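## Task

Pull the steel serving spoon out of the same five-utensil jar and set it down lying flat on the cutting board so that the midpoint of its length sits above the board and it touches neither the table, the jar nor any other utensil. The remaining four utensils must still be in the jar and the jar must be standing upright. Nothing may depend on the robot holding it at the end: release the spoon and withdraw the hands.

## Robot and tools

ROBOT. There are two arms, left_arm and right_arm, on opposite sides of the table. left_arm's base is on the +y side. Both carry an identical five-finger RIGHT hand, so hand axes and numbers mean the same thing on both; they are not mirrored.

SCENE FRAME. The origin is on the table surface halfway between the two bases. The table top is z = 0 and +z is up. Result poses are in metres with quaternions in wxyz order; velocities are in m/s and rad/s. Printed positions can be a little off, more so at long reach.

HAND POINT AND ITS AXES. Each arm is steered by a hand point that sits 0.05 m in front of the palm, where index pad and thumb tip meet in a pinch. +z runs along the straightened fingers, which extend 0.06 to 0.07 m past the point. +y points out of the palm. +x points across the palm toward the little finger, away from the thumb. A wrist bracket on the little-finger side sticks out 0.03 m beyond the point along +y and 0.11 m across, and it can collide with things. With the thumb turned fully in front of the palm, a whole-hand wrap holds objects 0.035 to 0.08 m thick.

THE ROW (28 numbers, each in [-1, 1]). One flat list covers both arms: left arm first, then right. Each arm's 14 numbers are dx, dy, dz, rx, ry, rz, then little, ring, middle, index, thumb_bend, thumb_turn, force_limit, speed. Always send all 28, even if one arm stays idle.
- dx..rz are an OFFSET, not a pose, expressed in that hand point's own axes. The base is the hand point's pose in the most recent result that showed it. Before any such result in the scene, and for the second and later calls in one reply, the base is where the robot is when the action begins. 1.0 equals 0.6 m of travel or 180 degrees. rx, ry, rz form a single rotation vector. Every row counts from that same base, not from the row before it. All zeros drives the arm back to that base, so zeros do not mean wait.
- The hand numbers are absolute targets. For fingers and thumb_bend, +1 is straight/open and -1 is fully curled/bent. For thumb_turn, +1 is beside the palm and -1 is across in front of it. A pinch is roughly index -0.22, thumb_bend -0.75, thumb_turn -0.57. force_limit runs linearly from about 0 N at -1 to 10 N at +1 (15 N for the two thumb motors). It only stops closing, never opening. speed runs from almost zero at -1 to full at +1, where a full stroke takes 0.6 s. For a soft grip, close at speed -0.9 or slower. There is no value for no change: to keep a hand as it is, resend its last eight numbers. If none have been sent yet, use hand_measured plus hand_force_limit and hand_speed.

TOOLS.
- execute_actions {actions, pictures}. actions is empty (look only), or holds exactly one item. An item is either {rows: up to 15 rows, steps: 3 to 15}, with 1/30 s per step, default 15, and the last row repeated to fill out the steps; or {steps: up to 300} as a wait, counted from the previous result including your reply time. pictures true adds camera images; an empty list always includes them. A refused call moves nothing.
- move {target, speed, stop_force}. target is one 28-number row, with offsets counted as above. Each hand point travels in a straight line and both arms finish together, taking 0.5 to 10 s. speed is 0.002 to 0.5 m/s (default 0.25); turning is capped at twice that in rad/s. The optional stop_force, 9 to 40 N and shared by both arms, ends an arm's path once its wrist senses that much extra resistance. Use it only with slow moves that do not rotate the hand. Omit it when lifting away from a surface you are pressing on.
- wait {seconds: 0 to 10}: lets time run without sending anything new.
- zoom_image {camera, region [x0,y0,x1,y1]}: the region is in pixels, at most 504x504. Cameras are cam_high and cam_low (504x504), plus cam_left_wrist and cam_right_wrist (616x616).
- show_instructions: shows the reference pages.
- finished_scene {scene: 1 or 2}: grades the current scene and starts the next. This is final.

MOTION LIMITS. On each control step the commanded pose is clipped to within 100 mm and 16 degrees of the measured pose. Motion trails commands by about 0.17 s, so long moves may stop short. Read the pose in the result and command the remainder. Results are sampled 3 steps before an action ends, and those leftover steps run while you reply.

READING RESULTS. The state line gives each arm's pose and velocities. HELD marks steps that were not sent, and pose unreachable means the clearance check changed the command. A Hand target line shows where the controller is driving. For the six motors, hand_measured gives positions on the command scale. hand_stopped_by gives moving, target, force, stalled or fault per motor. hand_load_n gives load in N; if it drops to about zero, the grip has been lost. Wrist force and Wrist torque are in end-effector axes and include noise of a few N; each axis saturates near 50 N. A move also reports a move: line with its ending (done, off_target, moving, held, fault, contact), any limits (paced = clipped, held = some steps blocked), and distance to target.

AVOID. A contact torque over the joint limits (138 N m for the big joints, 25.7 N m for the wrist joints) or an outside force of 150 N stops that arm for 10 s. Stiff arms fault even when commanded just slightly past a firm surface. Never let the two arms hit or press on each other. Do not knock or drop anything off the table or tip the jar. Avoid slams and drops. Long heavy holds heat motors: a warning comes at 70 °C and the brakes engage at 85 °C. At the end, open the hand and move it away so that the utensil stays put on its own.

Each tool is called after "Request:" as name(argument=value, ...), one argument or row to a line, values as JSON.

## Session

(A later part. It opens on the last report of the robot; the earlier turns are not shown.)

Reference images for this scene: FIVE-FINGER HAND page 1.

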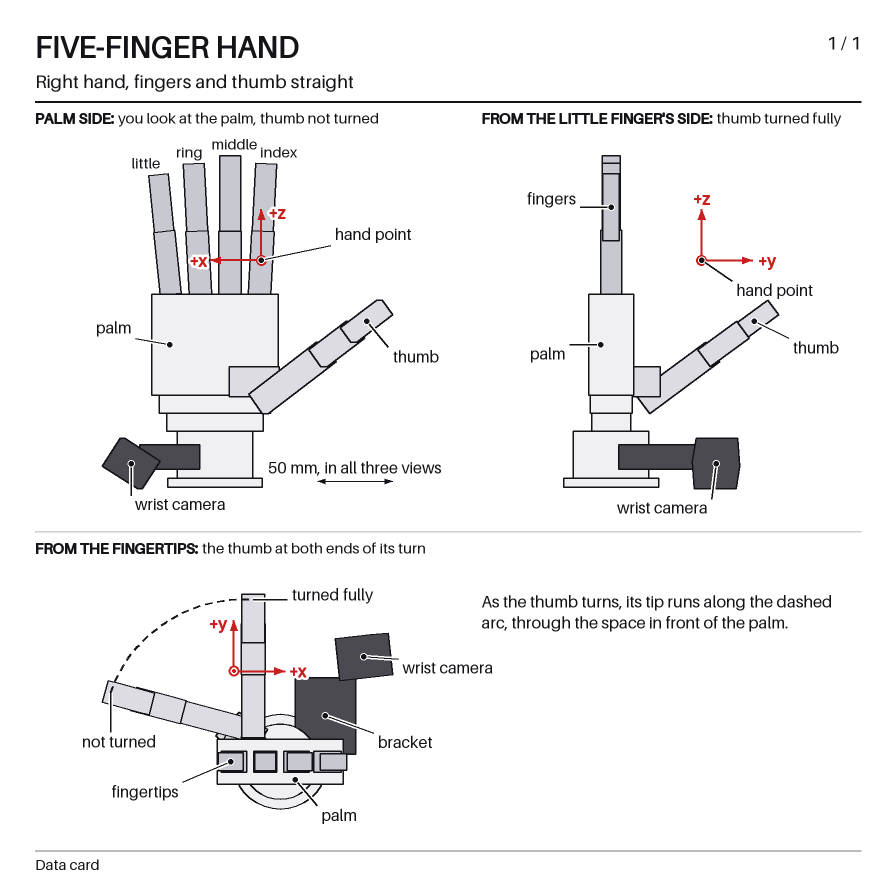

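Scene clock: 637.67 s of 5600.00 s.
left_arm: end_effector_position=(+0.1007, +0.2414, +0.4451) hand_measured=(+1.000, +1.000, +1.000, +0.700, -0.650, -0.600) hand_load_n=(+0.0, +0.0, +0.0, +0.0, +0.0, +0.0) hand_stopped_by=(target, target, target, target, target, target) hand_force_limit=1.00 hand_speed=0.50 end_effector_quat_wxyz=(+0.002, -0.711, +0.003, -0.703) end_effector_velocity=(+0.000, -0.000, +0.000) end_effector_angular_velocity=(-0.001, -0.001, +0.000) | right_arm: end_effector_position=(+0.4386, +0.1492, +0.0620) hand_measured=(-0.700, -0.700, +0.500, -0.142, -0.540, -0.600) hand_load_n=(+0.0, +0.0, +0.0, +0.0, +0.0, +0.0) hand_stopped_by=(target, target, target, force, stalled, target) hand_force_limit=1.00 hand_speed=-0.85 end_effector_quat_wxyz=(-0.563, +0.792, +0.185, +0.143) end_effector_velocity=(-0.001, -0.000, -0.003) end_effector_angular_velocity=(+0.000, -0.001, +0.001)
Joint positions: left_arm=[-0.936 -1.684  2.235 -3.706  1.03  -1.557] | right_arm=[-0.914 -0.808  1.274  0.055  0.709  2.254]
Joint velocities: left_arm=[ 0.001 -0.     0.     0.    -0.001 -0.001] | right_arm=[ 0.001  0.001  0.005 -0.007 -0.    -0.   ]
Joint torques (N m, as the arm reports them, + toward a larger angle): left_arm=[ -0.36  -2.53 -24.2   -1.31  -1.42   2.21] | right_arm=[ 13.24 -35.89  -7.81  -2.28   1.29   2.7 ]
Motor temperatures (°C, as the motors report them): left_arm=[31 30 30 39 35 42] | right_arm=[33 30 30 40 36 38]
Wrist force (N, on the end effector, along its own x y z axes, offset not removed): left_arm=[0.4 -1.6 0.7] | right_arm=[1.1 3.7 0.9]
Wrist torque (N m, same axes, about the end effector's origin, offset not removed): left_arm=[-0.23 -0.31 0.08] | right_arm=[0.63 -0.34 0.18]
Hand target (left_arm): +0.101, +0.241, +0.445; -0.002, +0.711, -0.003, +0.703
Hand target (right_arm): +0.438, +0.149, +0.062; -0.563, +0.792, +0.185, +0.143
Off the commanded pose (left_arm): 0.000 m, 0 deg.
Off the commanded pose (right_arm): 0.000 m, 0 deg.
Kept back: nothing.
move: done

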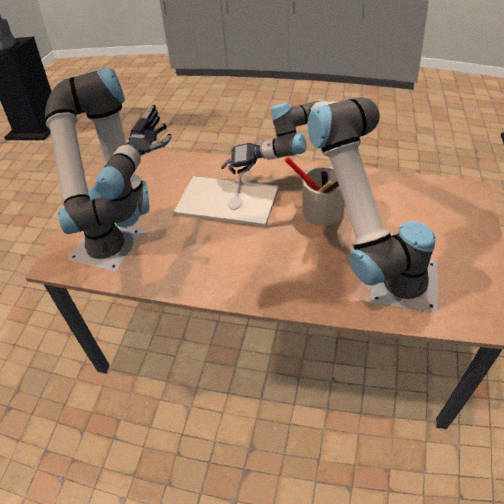

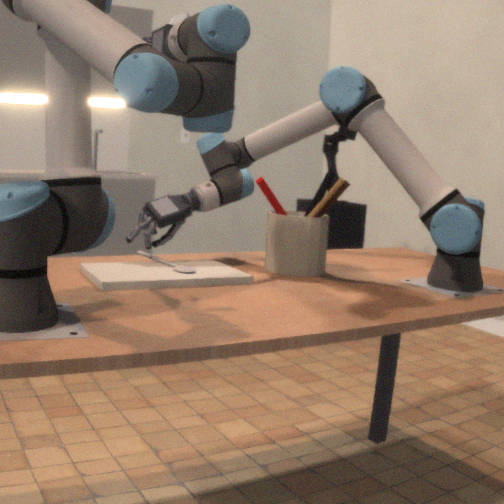

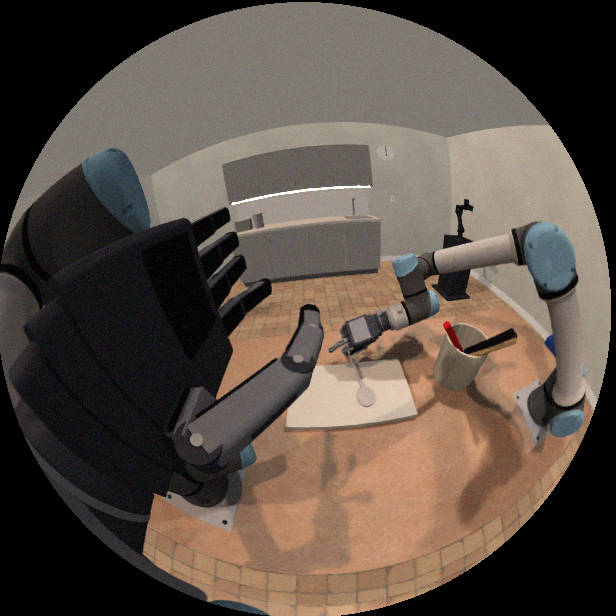

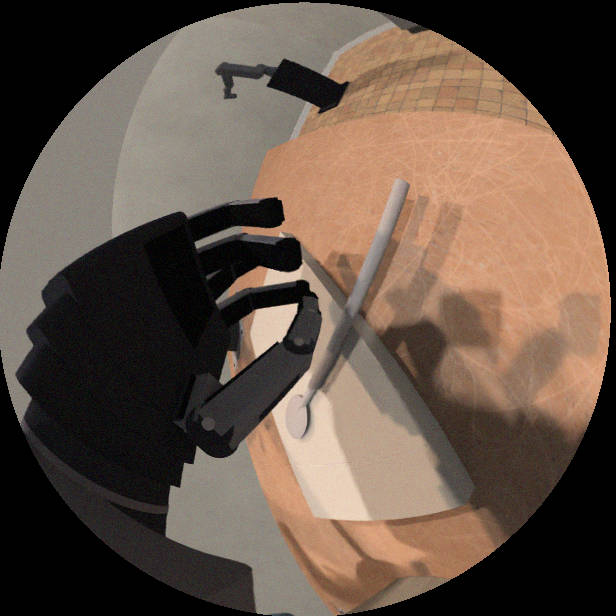

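Request:
move(
  target=[0,0,0,0,0,0,1,1,1,0.7,-0.65,-0.6,1,0.5,0.11,-0.2,-0.08,0,0,0,0.5,0.5,0.5,0.5,-0.4,-0.6,1,0.5],
  speed=0.1,
)

Request:
zoom_image(
  camera="cam_high",
  region=[150,140,310,240],
)

Request:
zoom_image(
  camera="cam_low",
  region=[60,220,280,300],
)

Scene clock: 639.90 s of 5600.00 s.
left_arm: end_effector_position=(+0.1007, +0.2414, +0.4451) hand_measured=(+1.000, +1.000, +1.000, +0.700, -0.650, -0.600) hand_load_n=(+0.0, +0.0, +0.0, +0.0, +0.0, +0.0) hand_stopped_by=(target, target, target, target, target, target) hand_force_limit=1.00 hand_speed=0.50 end_effector_quat_wxyz=(+0.002, -0.711, +0.003, -0.703) end_effector_velocity=(-0.001, -0.000, -0.000) end_effector_angular_velocity=(+0.001, -0.002, +0.000) | right_arm: end_effector_position=(+0.4421, +0.1481, +0.2067) hand_measured=(+0.500, +0.500, +0.500, +0.500, -0.400, -0.600) hand_load_n=(+0.0, +0.0, +0.0, +0.0, +0.0, +0.0) hand_stopped_by=(target, target, target, target, target, target) hand_force_limit=1.00 hand_speed=0.50 end_effector_quat_wxyz=(-0.564, +0.792, +0.185, +0.143) end_effector_velocity=(+0.000, +0.000, +0.003) end_effector_angular_velocity=(-0.001, -0.001, -0.001)
Joint positions: left_arm=[-0.936 -1.684  2.235 -3.706  1.03  -1.557] | right_arm=[-0.919 -0.917  1.075  0.366  0.705  2.25 ]
Joint velocities: left_arm=[-0.     0.002 -0.     0.001  0.    -0.   ] | right_arm=[ 0.    -0.    -0.007  0.009  0.001 -0.002]
Joint torques (N m, as the arm reports them, + toward a larger angle): left_arm=[ -0.16  -2.91 -24.23  -1.38  -1.3    2.23] | right_arm=[-12.37 -51.68 -32.07   3.12  -2.31  -2.43]
Motor temperatures (°C, as the motors report them): left_arm=[31 30 30 39 35 42] | right_arm=[33 30 30 40 36 38]
Wrist force (N, on the end effector, along its own x y z axes, offset not removed): left_arm=[-0.3 -1.9 0.8] | right_arm=[2.8 2.6 3.1]
Wrist torque (N m, same axes, about the end effector's origin, offset not removed): left_arm=[-0.29 -0.23 0.03] | right_arm=[0.35 -0.76 0.25]
Hand target (left_arm): +0.101, +0.241, +0.445; -0.002, +0.711, -0.003, +0.703
Hand target (right_arm): +0.442, +0.148, +0.207; -0.563, +0.792, +0.185, +0.143
Off the commanded pose (left_arm): 0.000 m, 0 deg.
Off the commanded pose (right_arm): 0.000 m, 0 deg.
Kept back: nothing.
move: done

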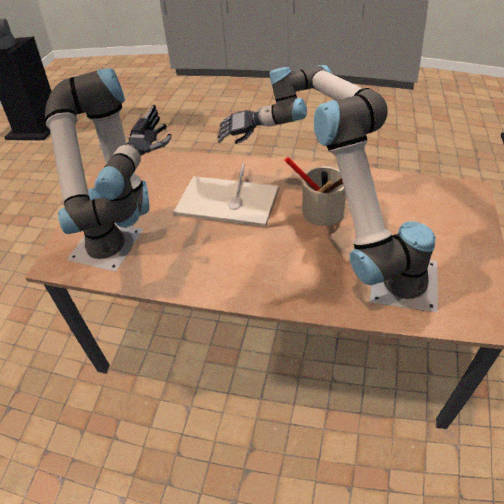

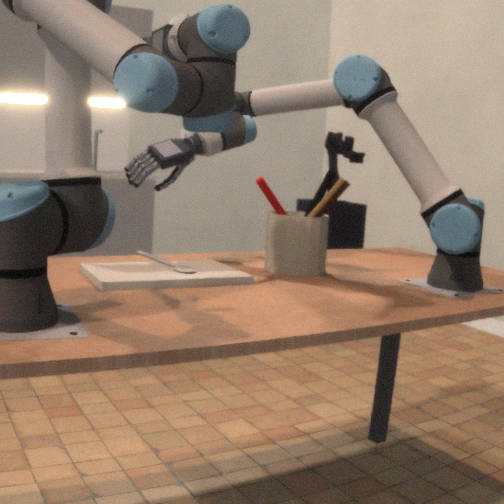

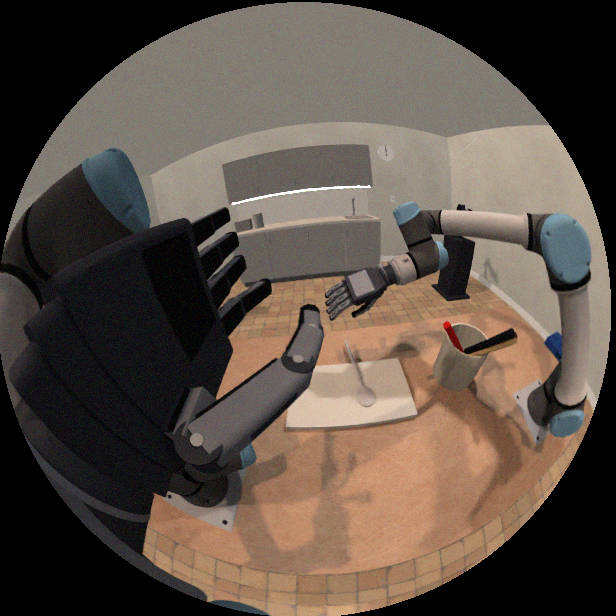

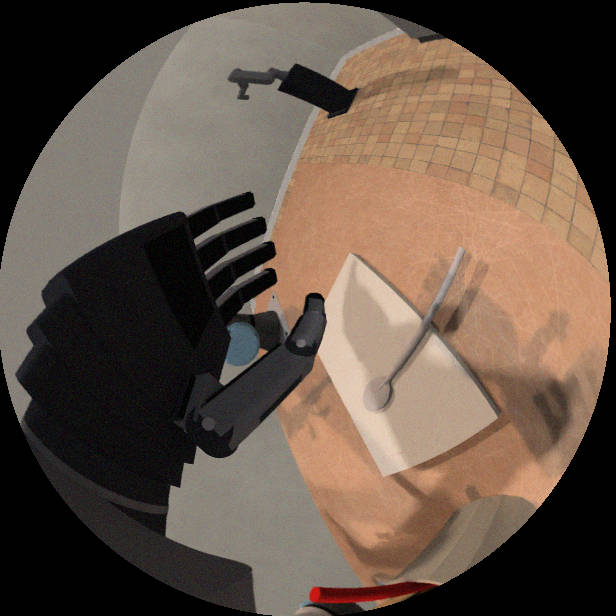

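Region (150, 140, 310, 240) of cam_high's 504x504 image, scaled by 3.150, with more detail than that image has; it fills the top 315 rows of this view, and the rest is white.

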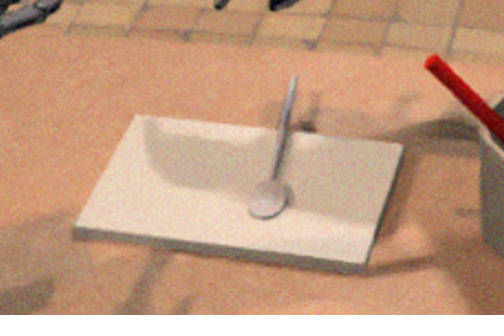

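Region (60, 220, 280, 300) of cam_low's 504x504 image, scaled by 2.291, with more detail than that image has; it fills the top 183 rows of this view, and the rest is white.

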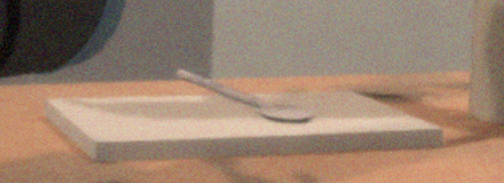

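Request:
move(
  target=[0,0,0,0,0,0,1,1,1,0.7,-0.65,-0.6,1,0.5,0.03,0.144,0.001,0,0,0,-0.3,-0.3,-0.3,-0.25,-0.75,-0.6,0.5,0.5],
  speed=0.08,
)

Scene clock: 641.77 s of 5600.00 s.
left_arm: end_effector_position=(+0.1007, +0.2414, +0.4451) hand_measured=(+1.000, +1.000, +1.000, +0.700, -0.650, -0.600) hand_load_n=(+0.0, +0.0, +0.0, +0.0, +0.0, +0.0) hand_stopped_by=(target, target, target, target, target, target) hand_force_limit=1.00 hand_speed=0.50 end_effector_quat_wxyz=(+0.002, -0.711, +0.003, -0.703) end_effector_velocity=(+0.000, -0.000, +0.000) end_effector_angular_velocity=(-0.000, -0.001, +0.000) | right_arm: end_effector_position=(+0.4971, +0.1256, +0.1420) hand_measured=(-0.300, -0.300, -0.300, -0.238, -0.748, -0.600) hand_load_n=(+0.0, +0.0, +0.0, +9.0, +1.0, +0.0) hand_stopped_by=(target, target, target, force, target, target) hand_force_limit=0.50 hand_speed=0.50 end_effector_quat_wxyz=(-0.563, +0.792, +0.185, +0.143) end_effector_velocity=(+0.003, -0.001, -0.002) end_effector_angular_velocity=(-0.000, -0.001, -0.001)
Joint positions: left_arm=[-0.936 -1.684  2.235 -3.706  1.03  -1.557] | right_arm=[-0.999 -0.807  1.062  0.322  0.636  2.182]
Joint velocities: left_arm=[ 0.001 -0.     0.     0.001 -0.    -0.001] | right_arm=[-0.003  0.005 -0.003 -0.    -0.001 -0.003]
Joint torques (N m, as the arm reports them, + toward a larger angle): left_arm=[ -0.76  -2.4  -23.69  -1.29  -1.38   2.19] | right_arm=[-12.02 -35.79 -35.17  -1.68  -2.48  -2.71]
Motor temperatures (°C, as the motors report them): left_arm=[31 30 30 39 35 42] | right_arm=[33 30 30 40 36 38]
Wrist force (N, on the end effector, along its own x y z axes, offset not removed): left_arm=[-0.1 -2.0 0.6] | right_arm=[1.4 2.1 2.4]
Wrist torque (N m, same axes, about the end effector's origin, offset not removed): left_arm=[-0.26 -0.24 0.10] | right_arm=[0.31 -0.36 0.19]
Hand target (left_arm): +0.101, +0.241, +0.445; -0.002, +0.711, -0.003, +0.703
Hand target (right_arm): +0.497, +0.126, +0.142; -0.563, +0.792, +0.185, +0.143
Off the commanded pose (left_arm): 0.000 m, 0 deg.
Off the commanded pose (right_arm): 0.000 m, 0 deg.
Kept back: nothing.
move: done

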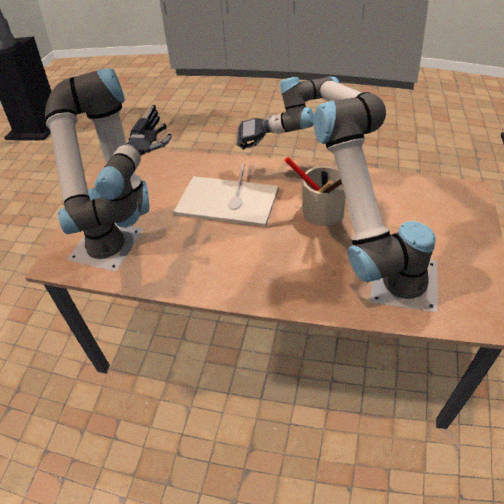

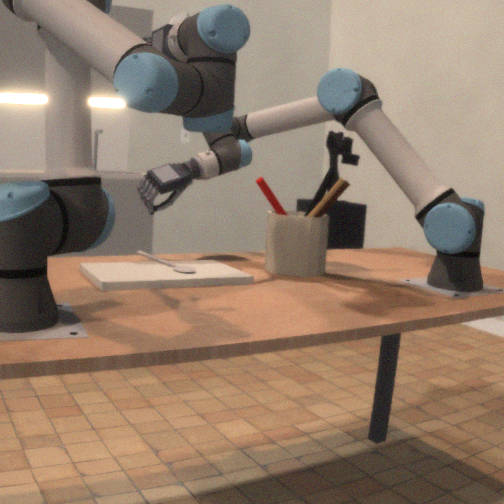

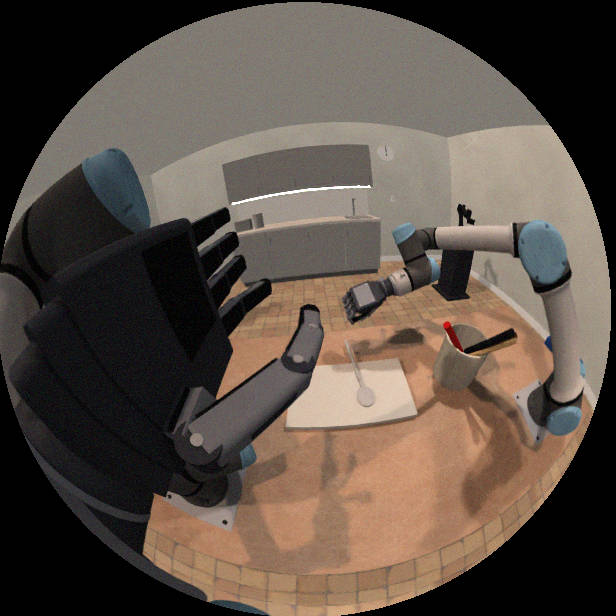

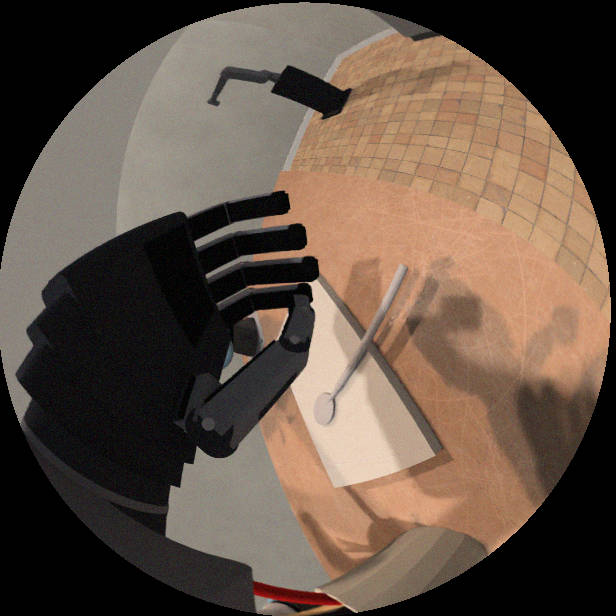

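Request:
move(
  target=[0,0,0,0,0,0,1,1,1,0.7,-0.65,-0.6,1,0.5,0.02,0.193,0.061,0,0,0,-0.3,-0.3,-0.3,-0.25,-0.75,-0.6,0.5,0.5],
  speed=0.05,
)

Scene clock: 644.87 s of 5600.00 s.
left_arm: end_effector_position=(+0.1007, +0.2414, +0.4451) hand_measured=(+1.000, +1.000, +1.000, +0.700, -0.650, -0.600) hand_load_n=(+0.0, +0.0, +0.0, +0.0, +0.0, +0.0) hand_stopped_by=(target, target, target, target, target, target) hand_force_limit=1.00 hand_speed=0.50 end_effector_quat_wxyz=(+0.002, -0.711, +0.003, -0.703) end_effector_velocity=(-0.000, -0.000, -0.000) end_effector_angular_velocity=(-0.001, +0.000, -0.000) | right_arm: end_effector_position=(+0.5608, +0.1276, +0.0384) hand_measured=(-0.300, -0.300, -0.300, -0.238, -0.748, -0.600) hand_load_n=(+0.0, +0.0, +0.0, +9.0, +1.0, +0.0) hand_stopped_by=(target, target, target, force, target, target) hand_force_limit=0.50 hand_speed=0.50 end_effector_quat_wxyz=(-0.563, +0.792, +0.185, +0.143) end_effector_velocity=(+0.001, +0.000, -0.003) end_effector_angular_velocity=(-0.000, +0.003, +0.001)
Joint positions: left_arm=[-0.936 -1.684  2.235 -3.706  1.03  -1.557] | right_arm=[-1.045 -0.576  0.911  0.278  0.598  2.138]
Joint velocities: left_arm=[ 0.     0.001 -0.    -0.001 -0.    -0.001] | right_arm=[-0.001  0.008 -0.008  0.003 -0.002 -0.   ]
Joint torques (N m, as the arm reports them, + toward a larger angle): left_arm=[ -0.51  -2.63 -23.63  -1.21  -1.32   2.28] | right_arm=[-12.33 -42.72 -33.56   3.39  -2.6   -2.48]
Motor temperatures (°C, as the motors report them): left_arm=[31 30 30 39 35 42] | right_arm=[33 30 30 40 36 38]
Wrist force (N, on the end effector, along its own x y z axes, offset not removed): left_arm=[-0.5 -1.2 1.2] | right_arm=[0.2 1.1 1.2]
Wrist torque (N m, same axes, about the end effector's origin, offset not removed): left_arm=[-0.21 -0.15 0.08] | right_arm=[0.33 -0.17 -0.01]
Hand target (left_arm): +0.101, +0.241, +0.445; -0.002, +0.711, -0.003, +0.703
Hand target (right_arm): +0.561, +0.128, +0.038; -0.563, +0.793, +0.185, +0.143
Off the commanded pose (left_arm): 0.000 m, 0 deg.
Off the commanded pose (right_arm): 0.000 m, 0 deg.
Kept back: nothing.
move: done

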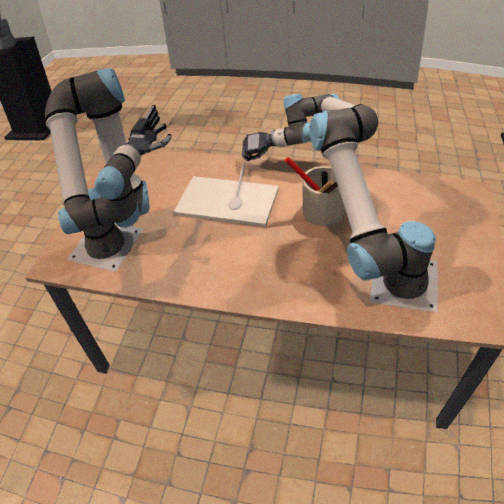

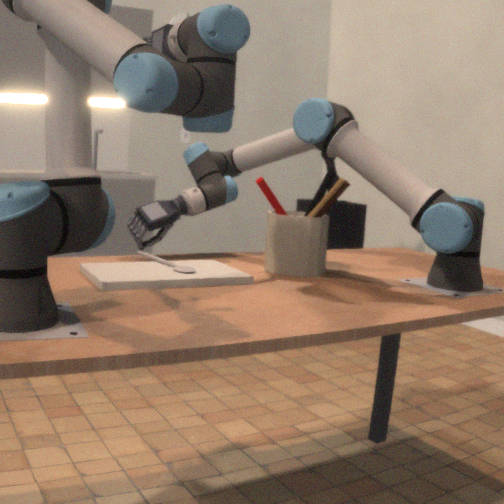

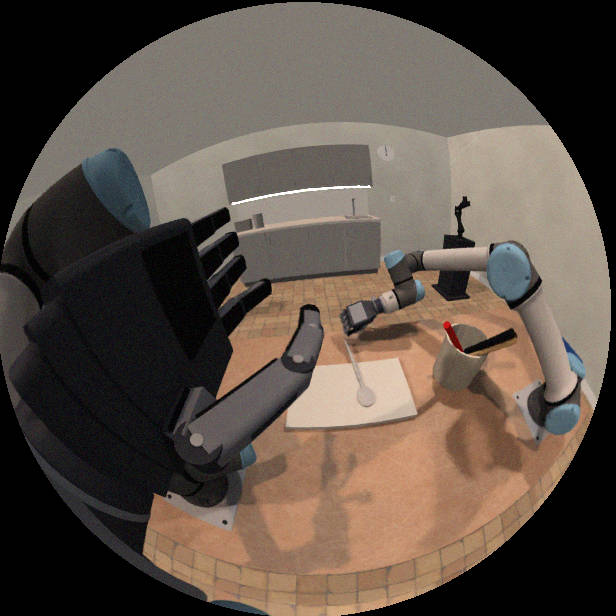

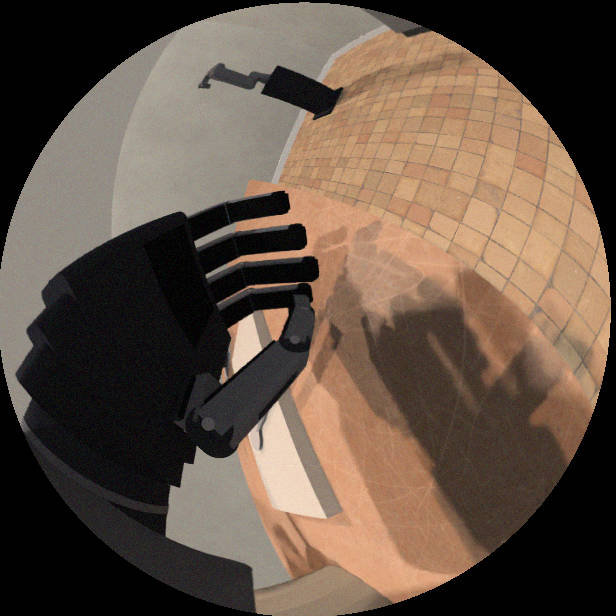

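Request:
move(
  target=[0,0,0,0,0,0,1,1,1,0.7,-0.65,-0.6,1,0.5,-0.114,-0.075,0.014,0,0,0,-0.3,-0.3,-0.3,-0.25,-0.75,-0.6,0.5,0.5],
  speed=0.02,
)

Scene clock: 650.83 s of 5600.00 s.
left_arm: end_effector_position=(+0.1007, +0.2414, +0.4451) hand_measured=(+1.000, +1.000, +1.000, +0.700, -0.650, -0.600) hand_load_n=(+0.0, +0.0, +0.0, +0.0, +0.0, +0.0) hand_stopped_by=(target, target, target, target, target, target) hand_force_limit=1.00 hand_speed=0.50 end_effector_quat_wxyz=(+0.002, -0.711, +0.003, -0.703) end_effector_velocity=(+0.001, +0.000, -0.000) end_effector_angular_velocity=(+0.000, +0.002, +0.001) | right_arm: end_effector_position=(+0.4799, +0.1397, +0.0438) hand_measured=(-0.300, -0.300, -0.300, -0.238, -0.748, -0.600) hand_load_n=(+0.0, +0.0, +0.0, +9.0, +1.0, +0.0) hand_stopped_by=(target, target, target, force, target, target) hand_force_limit=0.50 hand_speed=0.50 end_effector_quat_wxyz=(-0.564, +0.792, +0.185, +0.143) end_effector_velocity=(-0.002, -0.000, +0.000) end_effector_angular_velocity=(+0.001, +0.001, -0.001)
Joint positions: left_arm=[-0.936 -1.684  2.235 -3.706  1.03  -1.557] | right_arm=[-0.965 -0.731  1.186  0.098  0.665  2.212]
Joint velocities: left_arm=[ 0.002 -0.001 -0.    -0.001 -0.001  0.001] | right_arm=[ 0.001 -0.005  0.009 -0.006  0.002  0.004]
Joint torques (N m, as the arm reports them, + toward a larger angle): left_arm=[ -0.69  -2.62 -23.41  -1.35  -1.4    2.22] | right_arm=[ 15.83 -58.09  -9.67  -2.16   1.     2.57]
Motor temperatures (°C, as the motors report them): left_arm=[31 30 30 39 35 42] | right_arm=[33 30 30 40 36 38]
Wrist force (N, on the end effector, along its own x y z axes, offset not removed): left_arm=[-0.3 -0.1 0.8] | right_arm=[2.2 -0.1 3.0]
Wrist torque (N m, same axes, about the end effector's origin, offset not removed): left_arm=[-0.05 -0.22 0.04] | right_arm=[0.04 -0.60 0.11]
Hand target (left_arm): +0.101, +0.241, +0.445; -0.002, +0.711, -0.003, +0.703
Hand target (right_arm): +0.480, +0.140, +0.044; -0.564, +0.792, +0.185, +0.143
Off the commanded pose (left_arm): 0.000 m, 0 deg.
Off the commanded pose (right_arm): 0.000 m, 0 deg.
Kept back: nothing.
move: done

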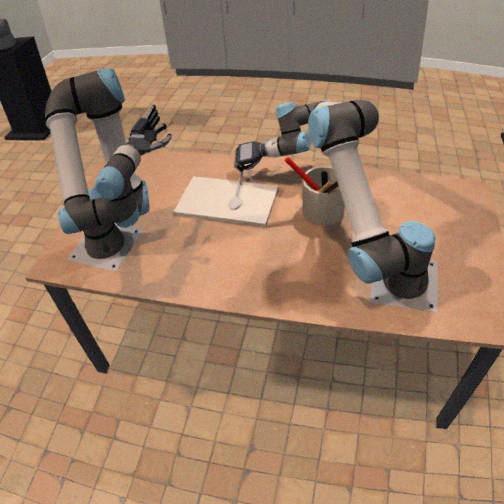

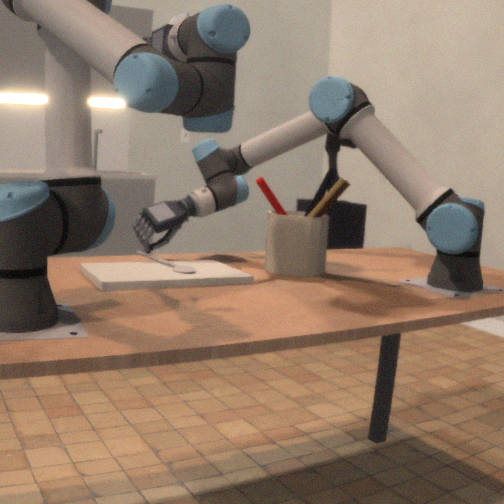

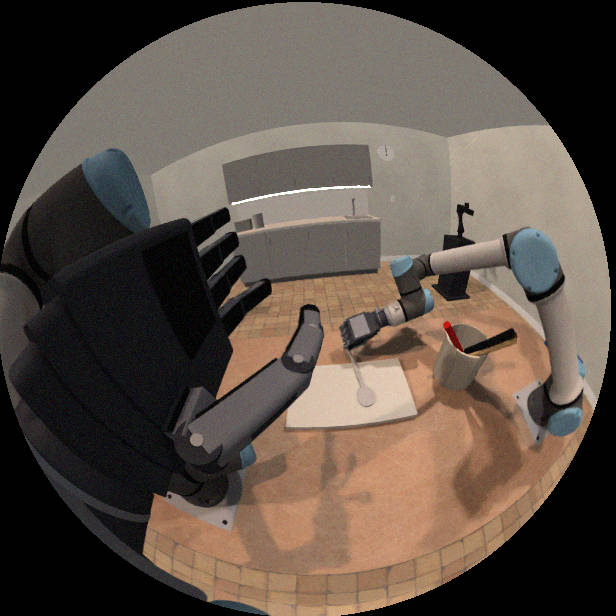

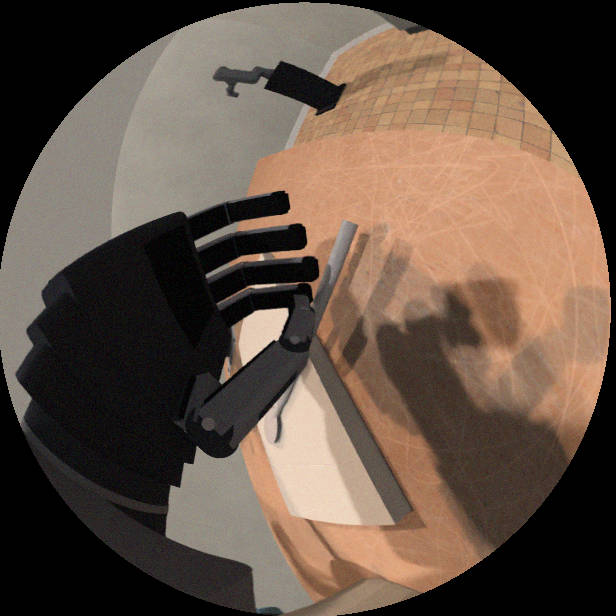

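Request:
move(
  target=[0,0,0,0,0,0,1,1,1,0.7,-0.65,-0.6,1,0.5,0.125,0.05,0.012,0,0,0,-0.3,-0.3,-0.3,-0.25,-0.75,-0.6,0.5,0.5],
  speed=0.04,
)

Request:
move(
  target=[0,0,0,0,0,0,1,1,1,0.7,-0.65,-0.6,1,0.5,0.011,0.022,0.009,0,0,0,-0.3,-0.3,-0.3,-0.25,-0.75,-0.6,0.5,0.5],
  speed=0.01,
)

Request:
move(
  target=[0,0,0,0,0,0,1,1,1,0.7,-0.65,-0.6,1,0.5,-0.125,-0.066,-0.018,0,0,0,-0.3,-0.3,-0.3,-0.25,-0.75,-0.6,0.5,0.5],
  speed=0.015,
)

Scene clock: 653.53 s of 5600.00 s.
left_arm: end_effector_position=(+0.1007, +0.2414, +0.4451) hand_measured=(+1.000, +1.000, +1.000, +0.700, -0.650, -0.600) hand_load_n=(+0.0, +0.0, +0.0, +0.0, +0.0, +0.0) hand_stopped_by=(target, target, target, target, target, target) hand_force_limit=1.00 hand_speed=0.50 end_effector_quat_wxyz=(+0.002, -0.711, +0.003, -0.703) end_effector_velocity=(-0.000, -0.000, -0.000) end_effector_angular_velocity=(-0.000, -0.001, -0.000) | right_arm: end_effector_position=(+0.5602, +0.1476, +0.0488) hand_measured=(-0.300, -0.300, -0.300, -0.238, -0.748, -0.600) hand_load_n=(+0.0, +0.0, +0.0, +9.0, +1.0, +0.0) hand_stopped_by=(target, target, target, force, target, target) hand_force_limit=0.50 hand_speed=0.50 end_effector_quat_wxyz=(-0.564, +0.792, +0.185, +0.143) end_effector_velocity=(+0.003, +0.000, +0.000) end_effector_angular_velocity=(-0.002, +0.000, -0.000)
Joint positions: left_arm=[-0.936 -1.684  2.235 -3.706  1.03  -1.557] | right_arm=[-1.018 -0.555  0.84   0.307  0.62   2.164]
Joint velocities: left_arm=[-0.     0.001  0.     0.    -0.    -0.   ] | right_arm=[-0.002  0.009 -0.019  0.015 -0.    -0.004]
Joint torques (N m, as the arm reports them, + toward a larger angle): left_arm=[ -0.53  -3.03 -23.48  -1.32  -1.3    2.16] | right_arm=[-13.3  -44.03 -29.99   3.99  -2.16  -2.13]
Motor temperatures (°C, as the motors report them): left_arm=[31 30 30 39 35 42] | right_arm=[33 30 30 40 36 38]
Wrist force (N, on the end effector, along its own x y z axes, offset not removed): left_arm=[-0.4 -0.8 0.7] | right_arm=[-0.2 1.5 3.0]
Wrist torque (N m, same axes, about the end effector's origin, offset not removed): left_arm=[-0.14 -0.21 0.04] | right_arm=[0.22 -0.22 0.04]
Hand target (left_arm): +0.101, +0.241, +0.445; -0.002, +0.711, -0.003, +0.703
Hand target (right_arm): +0.561, +0.148, +0.049; -0.563, +0.792, +0.185, +0.143
Off the commanded pose (left_arm): 0.000 m, 0 deg.
Off the commanded pose (right_arm): 0.000 m, 0 deg.
Kept back: nothing.
move: done

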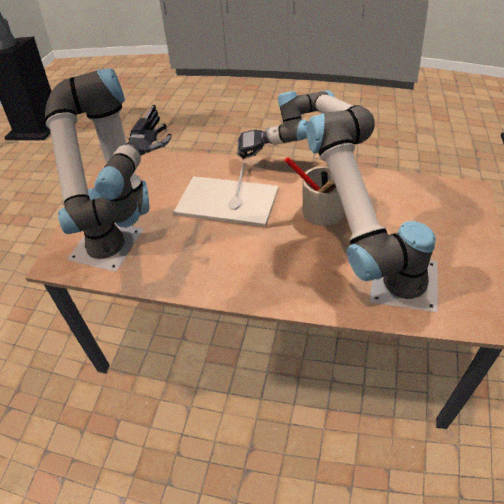

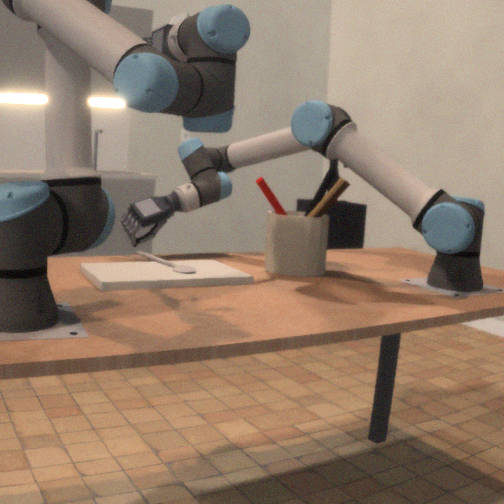

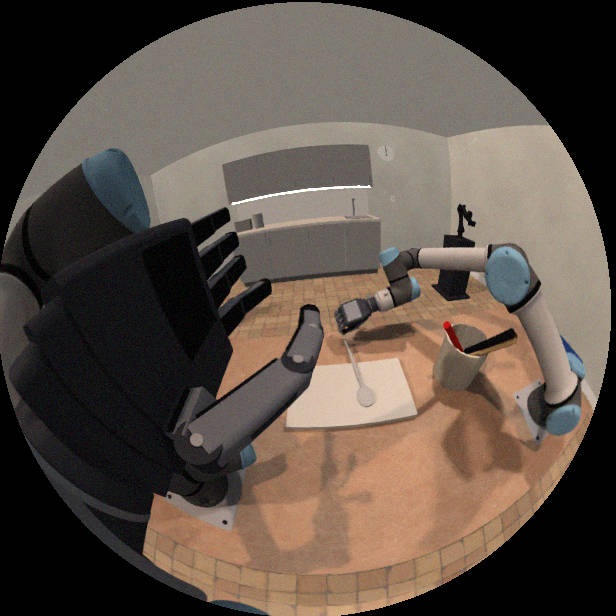

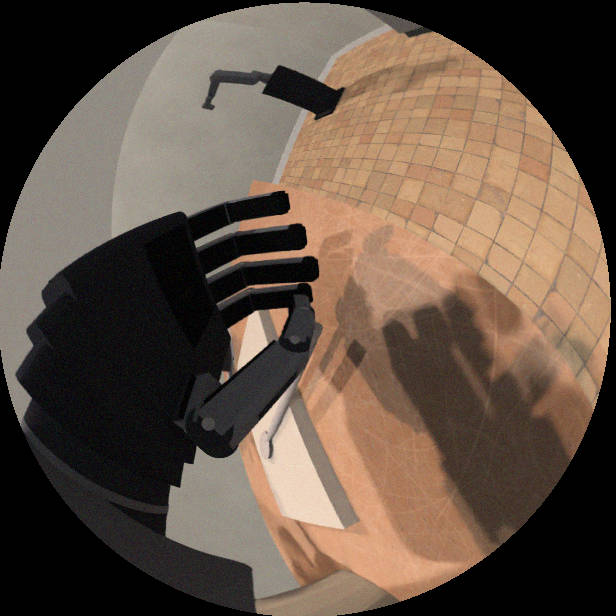

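Scene clock: 655.33 s of 5600.00 s.
left_arm: end_effector_position=(+0.1007, +0.2414, +0.4451) hand_measured=(+1.000, +1.000, +1.000, +0.700, -0.650, -0.600) hand_load_n=(+0.0, +0.0, +0.0, +0.0, +0.0, +0.0) hand_stopped_by=(target, target, target, target, target, target) hand_force_limit=1.00 hand_speed=0.50 end_effector_quat_wxyz=(+0.002, -0.711, +0.003, -0.703) end_effector_velocity=(-0.000, -0.000, -0.000) end_effector_angular_velocity=(+0.002, -0.001, -0.001) | right_arm: end_effector_position=(+0.5718, +0.1496, +0.0391) hand_measured=(-0.300, -0.300, -0.300, -0.238, -0.748, -0.600) hand_load_n=(+0.0, +0.0, +0.0, +9.0, +1.0, +0.0) hand_stopped_by=(target, target, target, force, target, target) hand_force_limit=0.50 hand_speed=0.50 end_effector_quat_wxyz=(-0.564, +0.792, +0.185, +0.143) end_effector_velocity=(+0.003, -0.000, -0.002) end_effector_angular_velocity=(-0.000, +0.001, -0.002)
Joint positions: left_arm=[-0.936 -1.684  2.235 -3.706  1.03  -1.557] | right_arm=[-1.024 -0.513  0.783  0.326  0.615  2.159]
Joint velocities: left_arm=[ 0.     0.001  0.    -0.    -0.001  0.001] | right_arm=[-0.003  0.009 -0.013  0.005 -0.001 -0.001]
Joint torques (N m, as the arm reports them, + toward a larger angle): left_arm=[ -0.38  -2.21 -23.97  -1.24  -1.26   2.22] | right_arm=[-12.85 -45.   -30.93   3.41  -2.73  -2.43]
Motor temperatures (°C, as the motors report them): left_arm=[31 30 30 39 35 42] | right_arm=[33 30 30 40 36 38]
Wrist force (N, on the end effector, along its own x y z axes, offset not removed): left_arm=[0.7 -1.4 1.1] | right_arm=[-0.9 1.1 2.2]
Wrist torque (N m, same axes, about the end effector's origin, offset not removed): left_arm=[-0.20 -0.39 0.12] | right_arm=[0.24 -0.08 -0.07]
Hand target (left_arm): +0.101, +0.241, +0.445; -0.002, +0.711, -0.003, +0.703
Hand target (right_arm): +0.572, +0.150, +0.039; -0.564, +0.792, +0.185, +0.143
Off the commanded pose (left_arm): 0.000 m, 0 deg.
Off the commanded pose (right_arm): 0.000 m, 0 deg.
Kept back: nothing.
move: done

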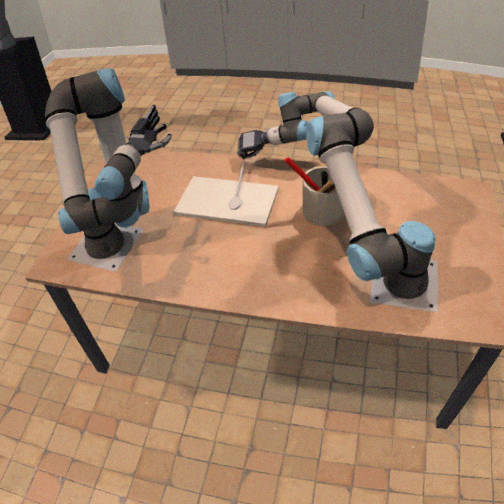

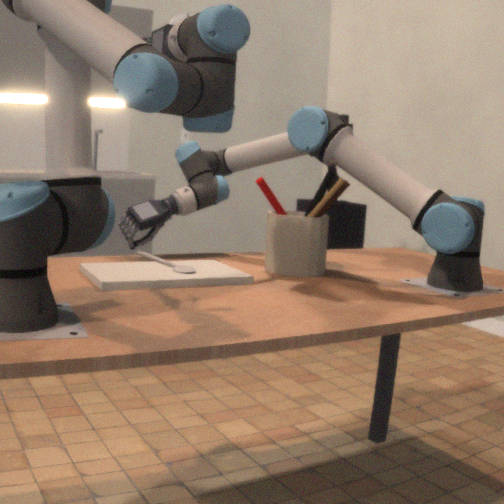

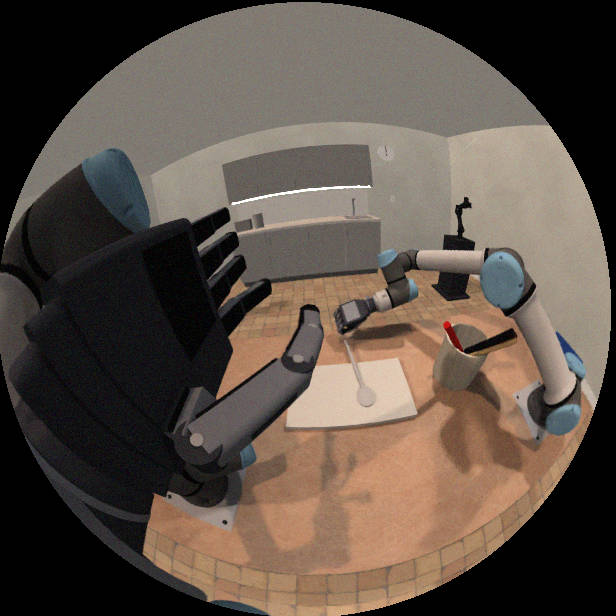

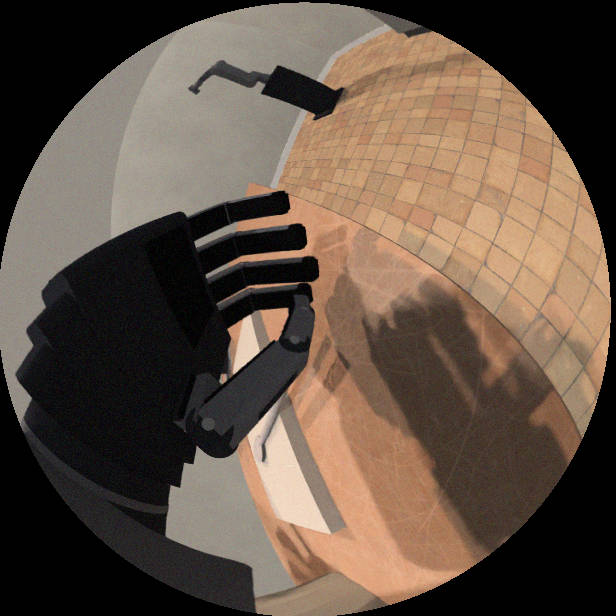

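Scene clock: 661.33 s of 5600.00 s.
left_arm: end_effector_position=(+0.1007, +0.2414, +0.4451) hand_measured=(+1.000, +1.000, +1.000, +0.700, -0.650, -0.600) hand_load_n=(+0.0, +0.0, +0.0, +0.0, +0.0, +0.0) hand_stopped_by=(target, target, target, target, target, target) hand_force_limit=1.00 hand_speed=0.50 end_effector_quat_wxyz=(+0.002, -0.711, +0.003, -0.703) end_effector_velocity=(+0.000, +0.000, -0.000) end_effector_angular_velocity=(+0.000, +0.000, -0.000) | right_arm: end_effector_position=(+0.4872, +0.1412, +0.0432) hand_measured=(-0.300, -0.300, -0.300, -0.238, -0.748, -0.600) hand_load_n=(+0.0, +0.0, +0.0, +9.0, +1.0, +0.0) hand_stopped_by=(target, target, target, force, target, target) hand_force_limit=0.50 hand_speed=0.50 end_effector_quat_wxyz=(-0.564, +0.792, +0.185, +0.143) end_effector_velocity=(-0.003, +0.000, +0.000) end_effector_angular_velocity=(+0.000, -0.000, +0.001)
Joint positions: left_arm=[-0.936 -1.684  2.235 -3.706  1.03  -1.557] | right_arm=[-0.969 -0.715  1.159  0.112  0.661  2.209]
Joint velocities: left_arm=[-0.    -0.     0.    -0.001  0.     0.   ] | right_arm=[ 0.003 -0.006  0.011 -0.007  0.002  0.002]
Joint torques (N m, as the arm reports them, + toward a larger angle): left_arm=[ -0.93  -2.47 -23.45  -1.29  -1.39   2.13] | right_arm=[ 13.74 -59.13  -8.04  -2.1    1.15   2.84]
Motor temperatures (°C, as the motors report them): left_arm=[31 30 30 39 35 42] | right_arm=[33 30 30 40 36 38]
Wrist force (N, on the end effector, along its own x y z axes, offset not removed): left_arm=[0.7 -0.9 0.0] | right_arm=[-0.1 1.8 2.8]
Wrist torque (N m, same axes, about the end effector's origin, offset not removed): left_arm=[-0.14 -0.38 0.13] | right_arm=[0.32 -0.24 -0.01]
Hand target (left_arm): +0.101, +0.241, +0.445; -0.002, +0.711, -0.003, +0.703
Hand target (right_arm): +0.487, +0.141, +0.043; -0.564, +0.792, +0.185, +0.143
Off the commanded pose (left_arm): 0.000 m, 0 deg.
Off the commanded pose (right_arm): 0.000 m, 0 deg.
Kept back: nothing.
move: done

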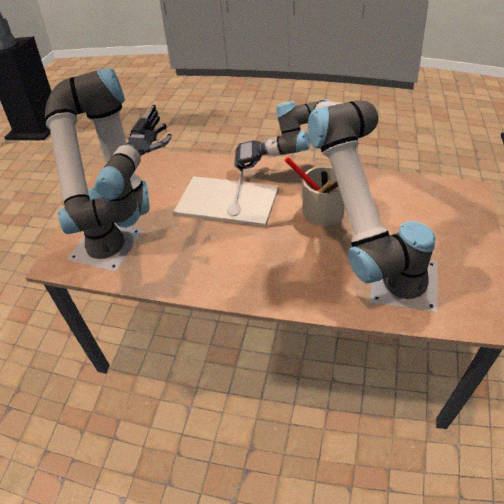

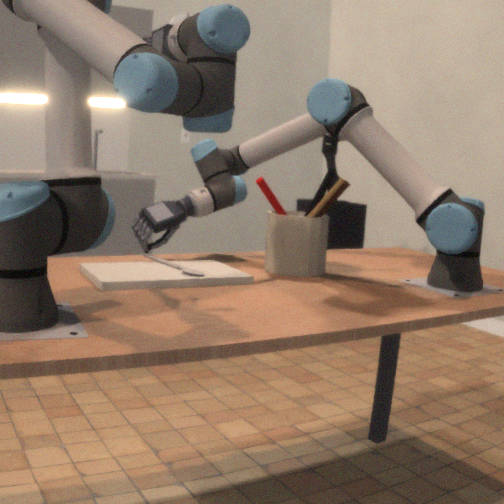

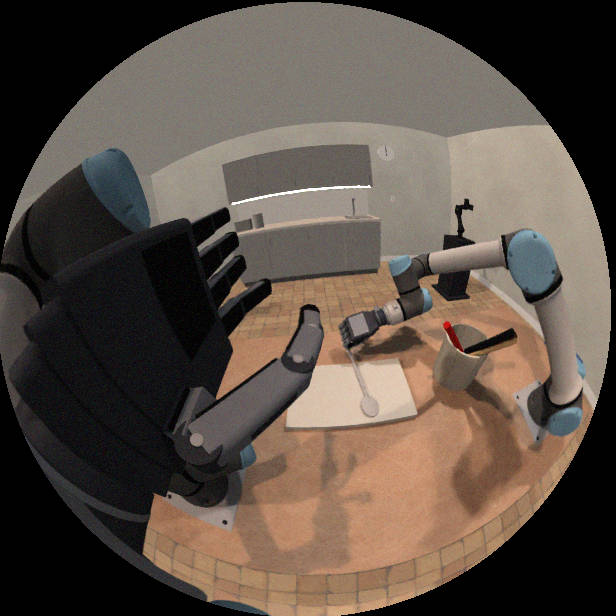

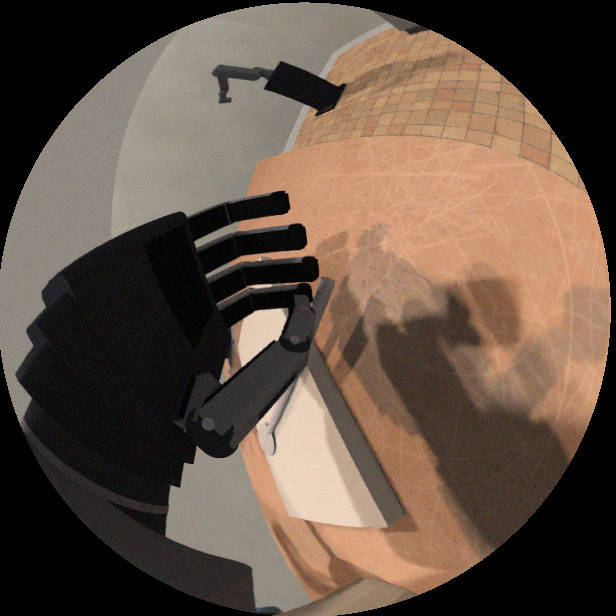

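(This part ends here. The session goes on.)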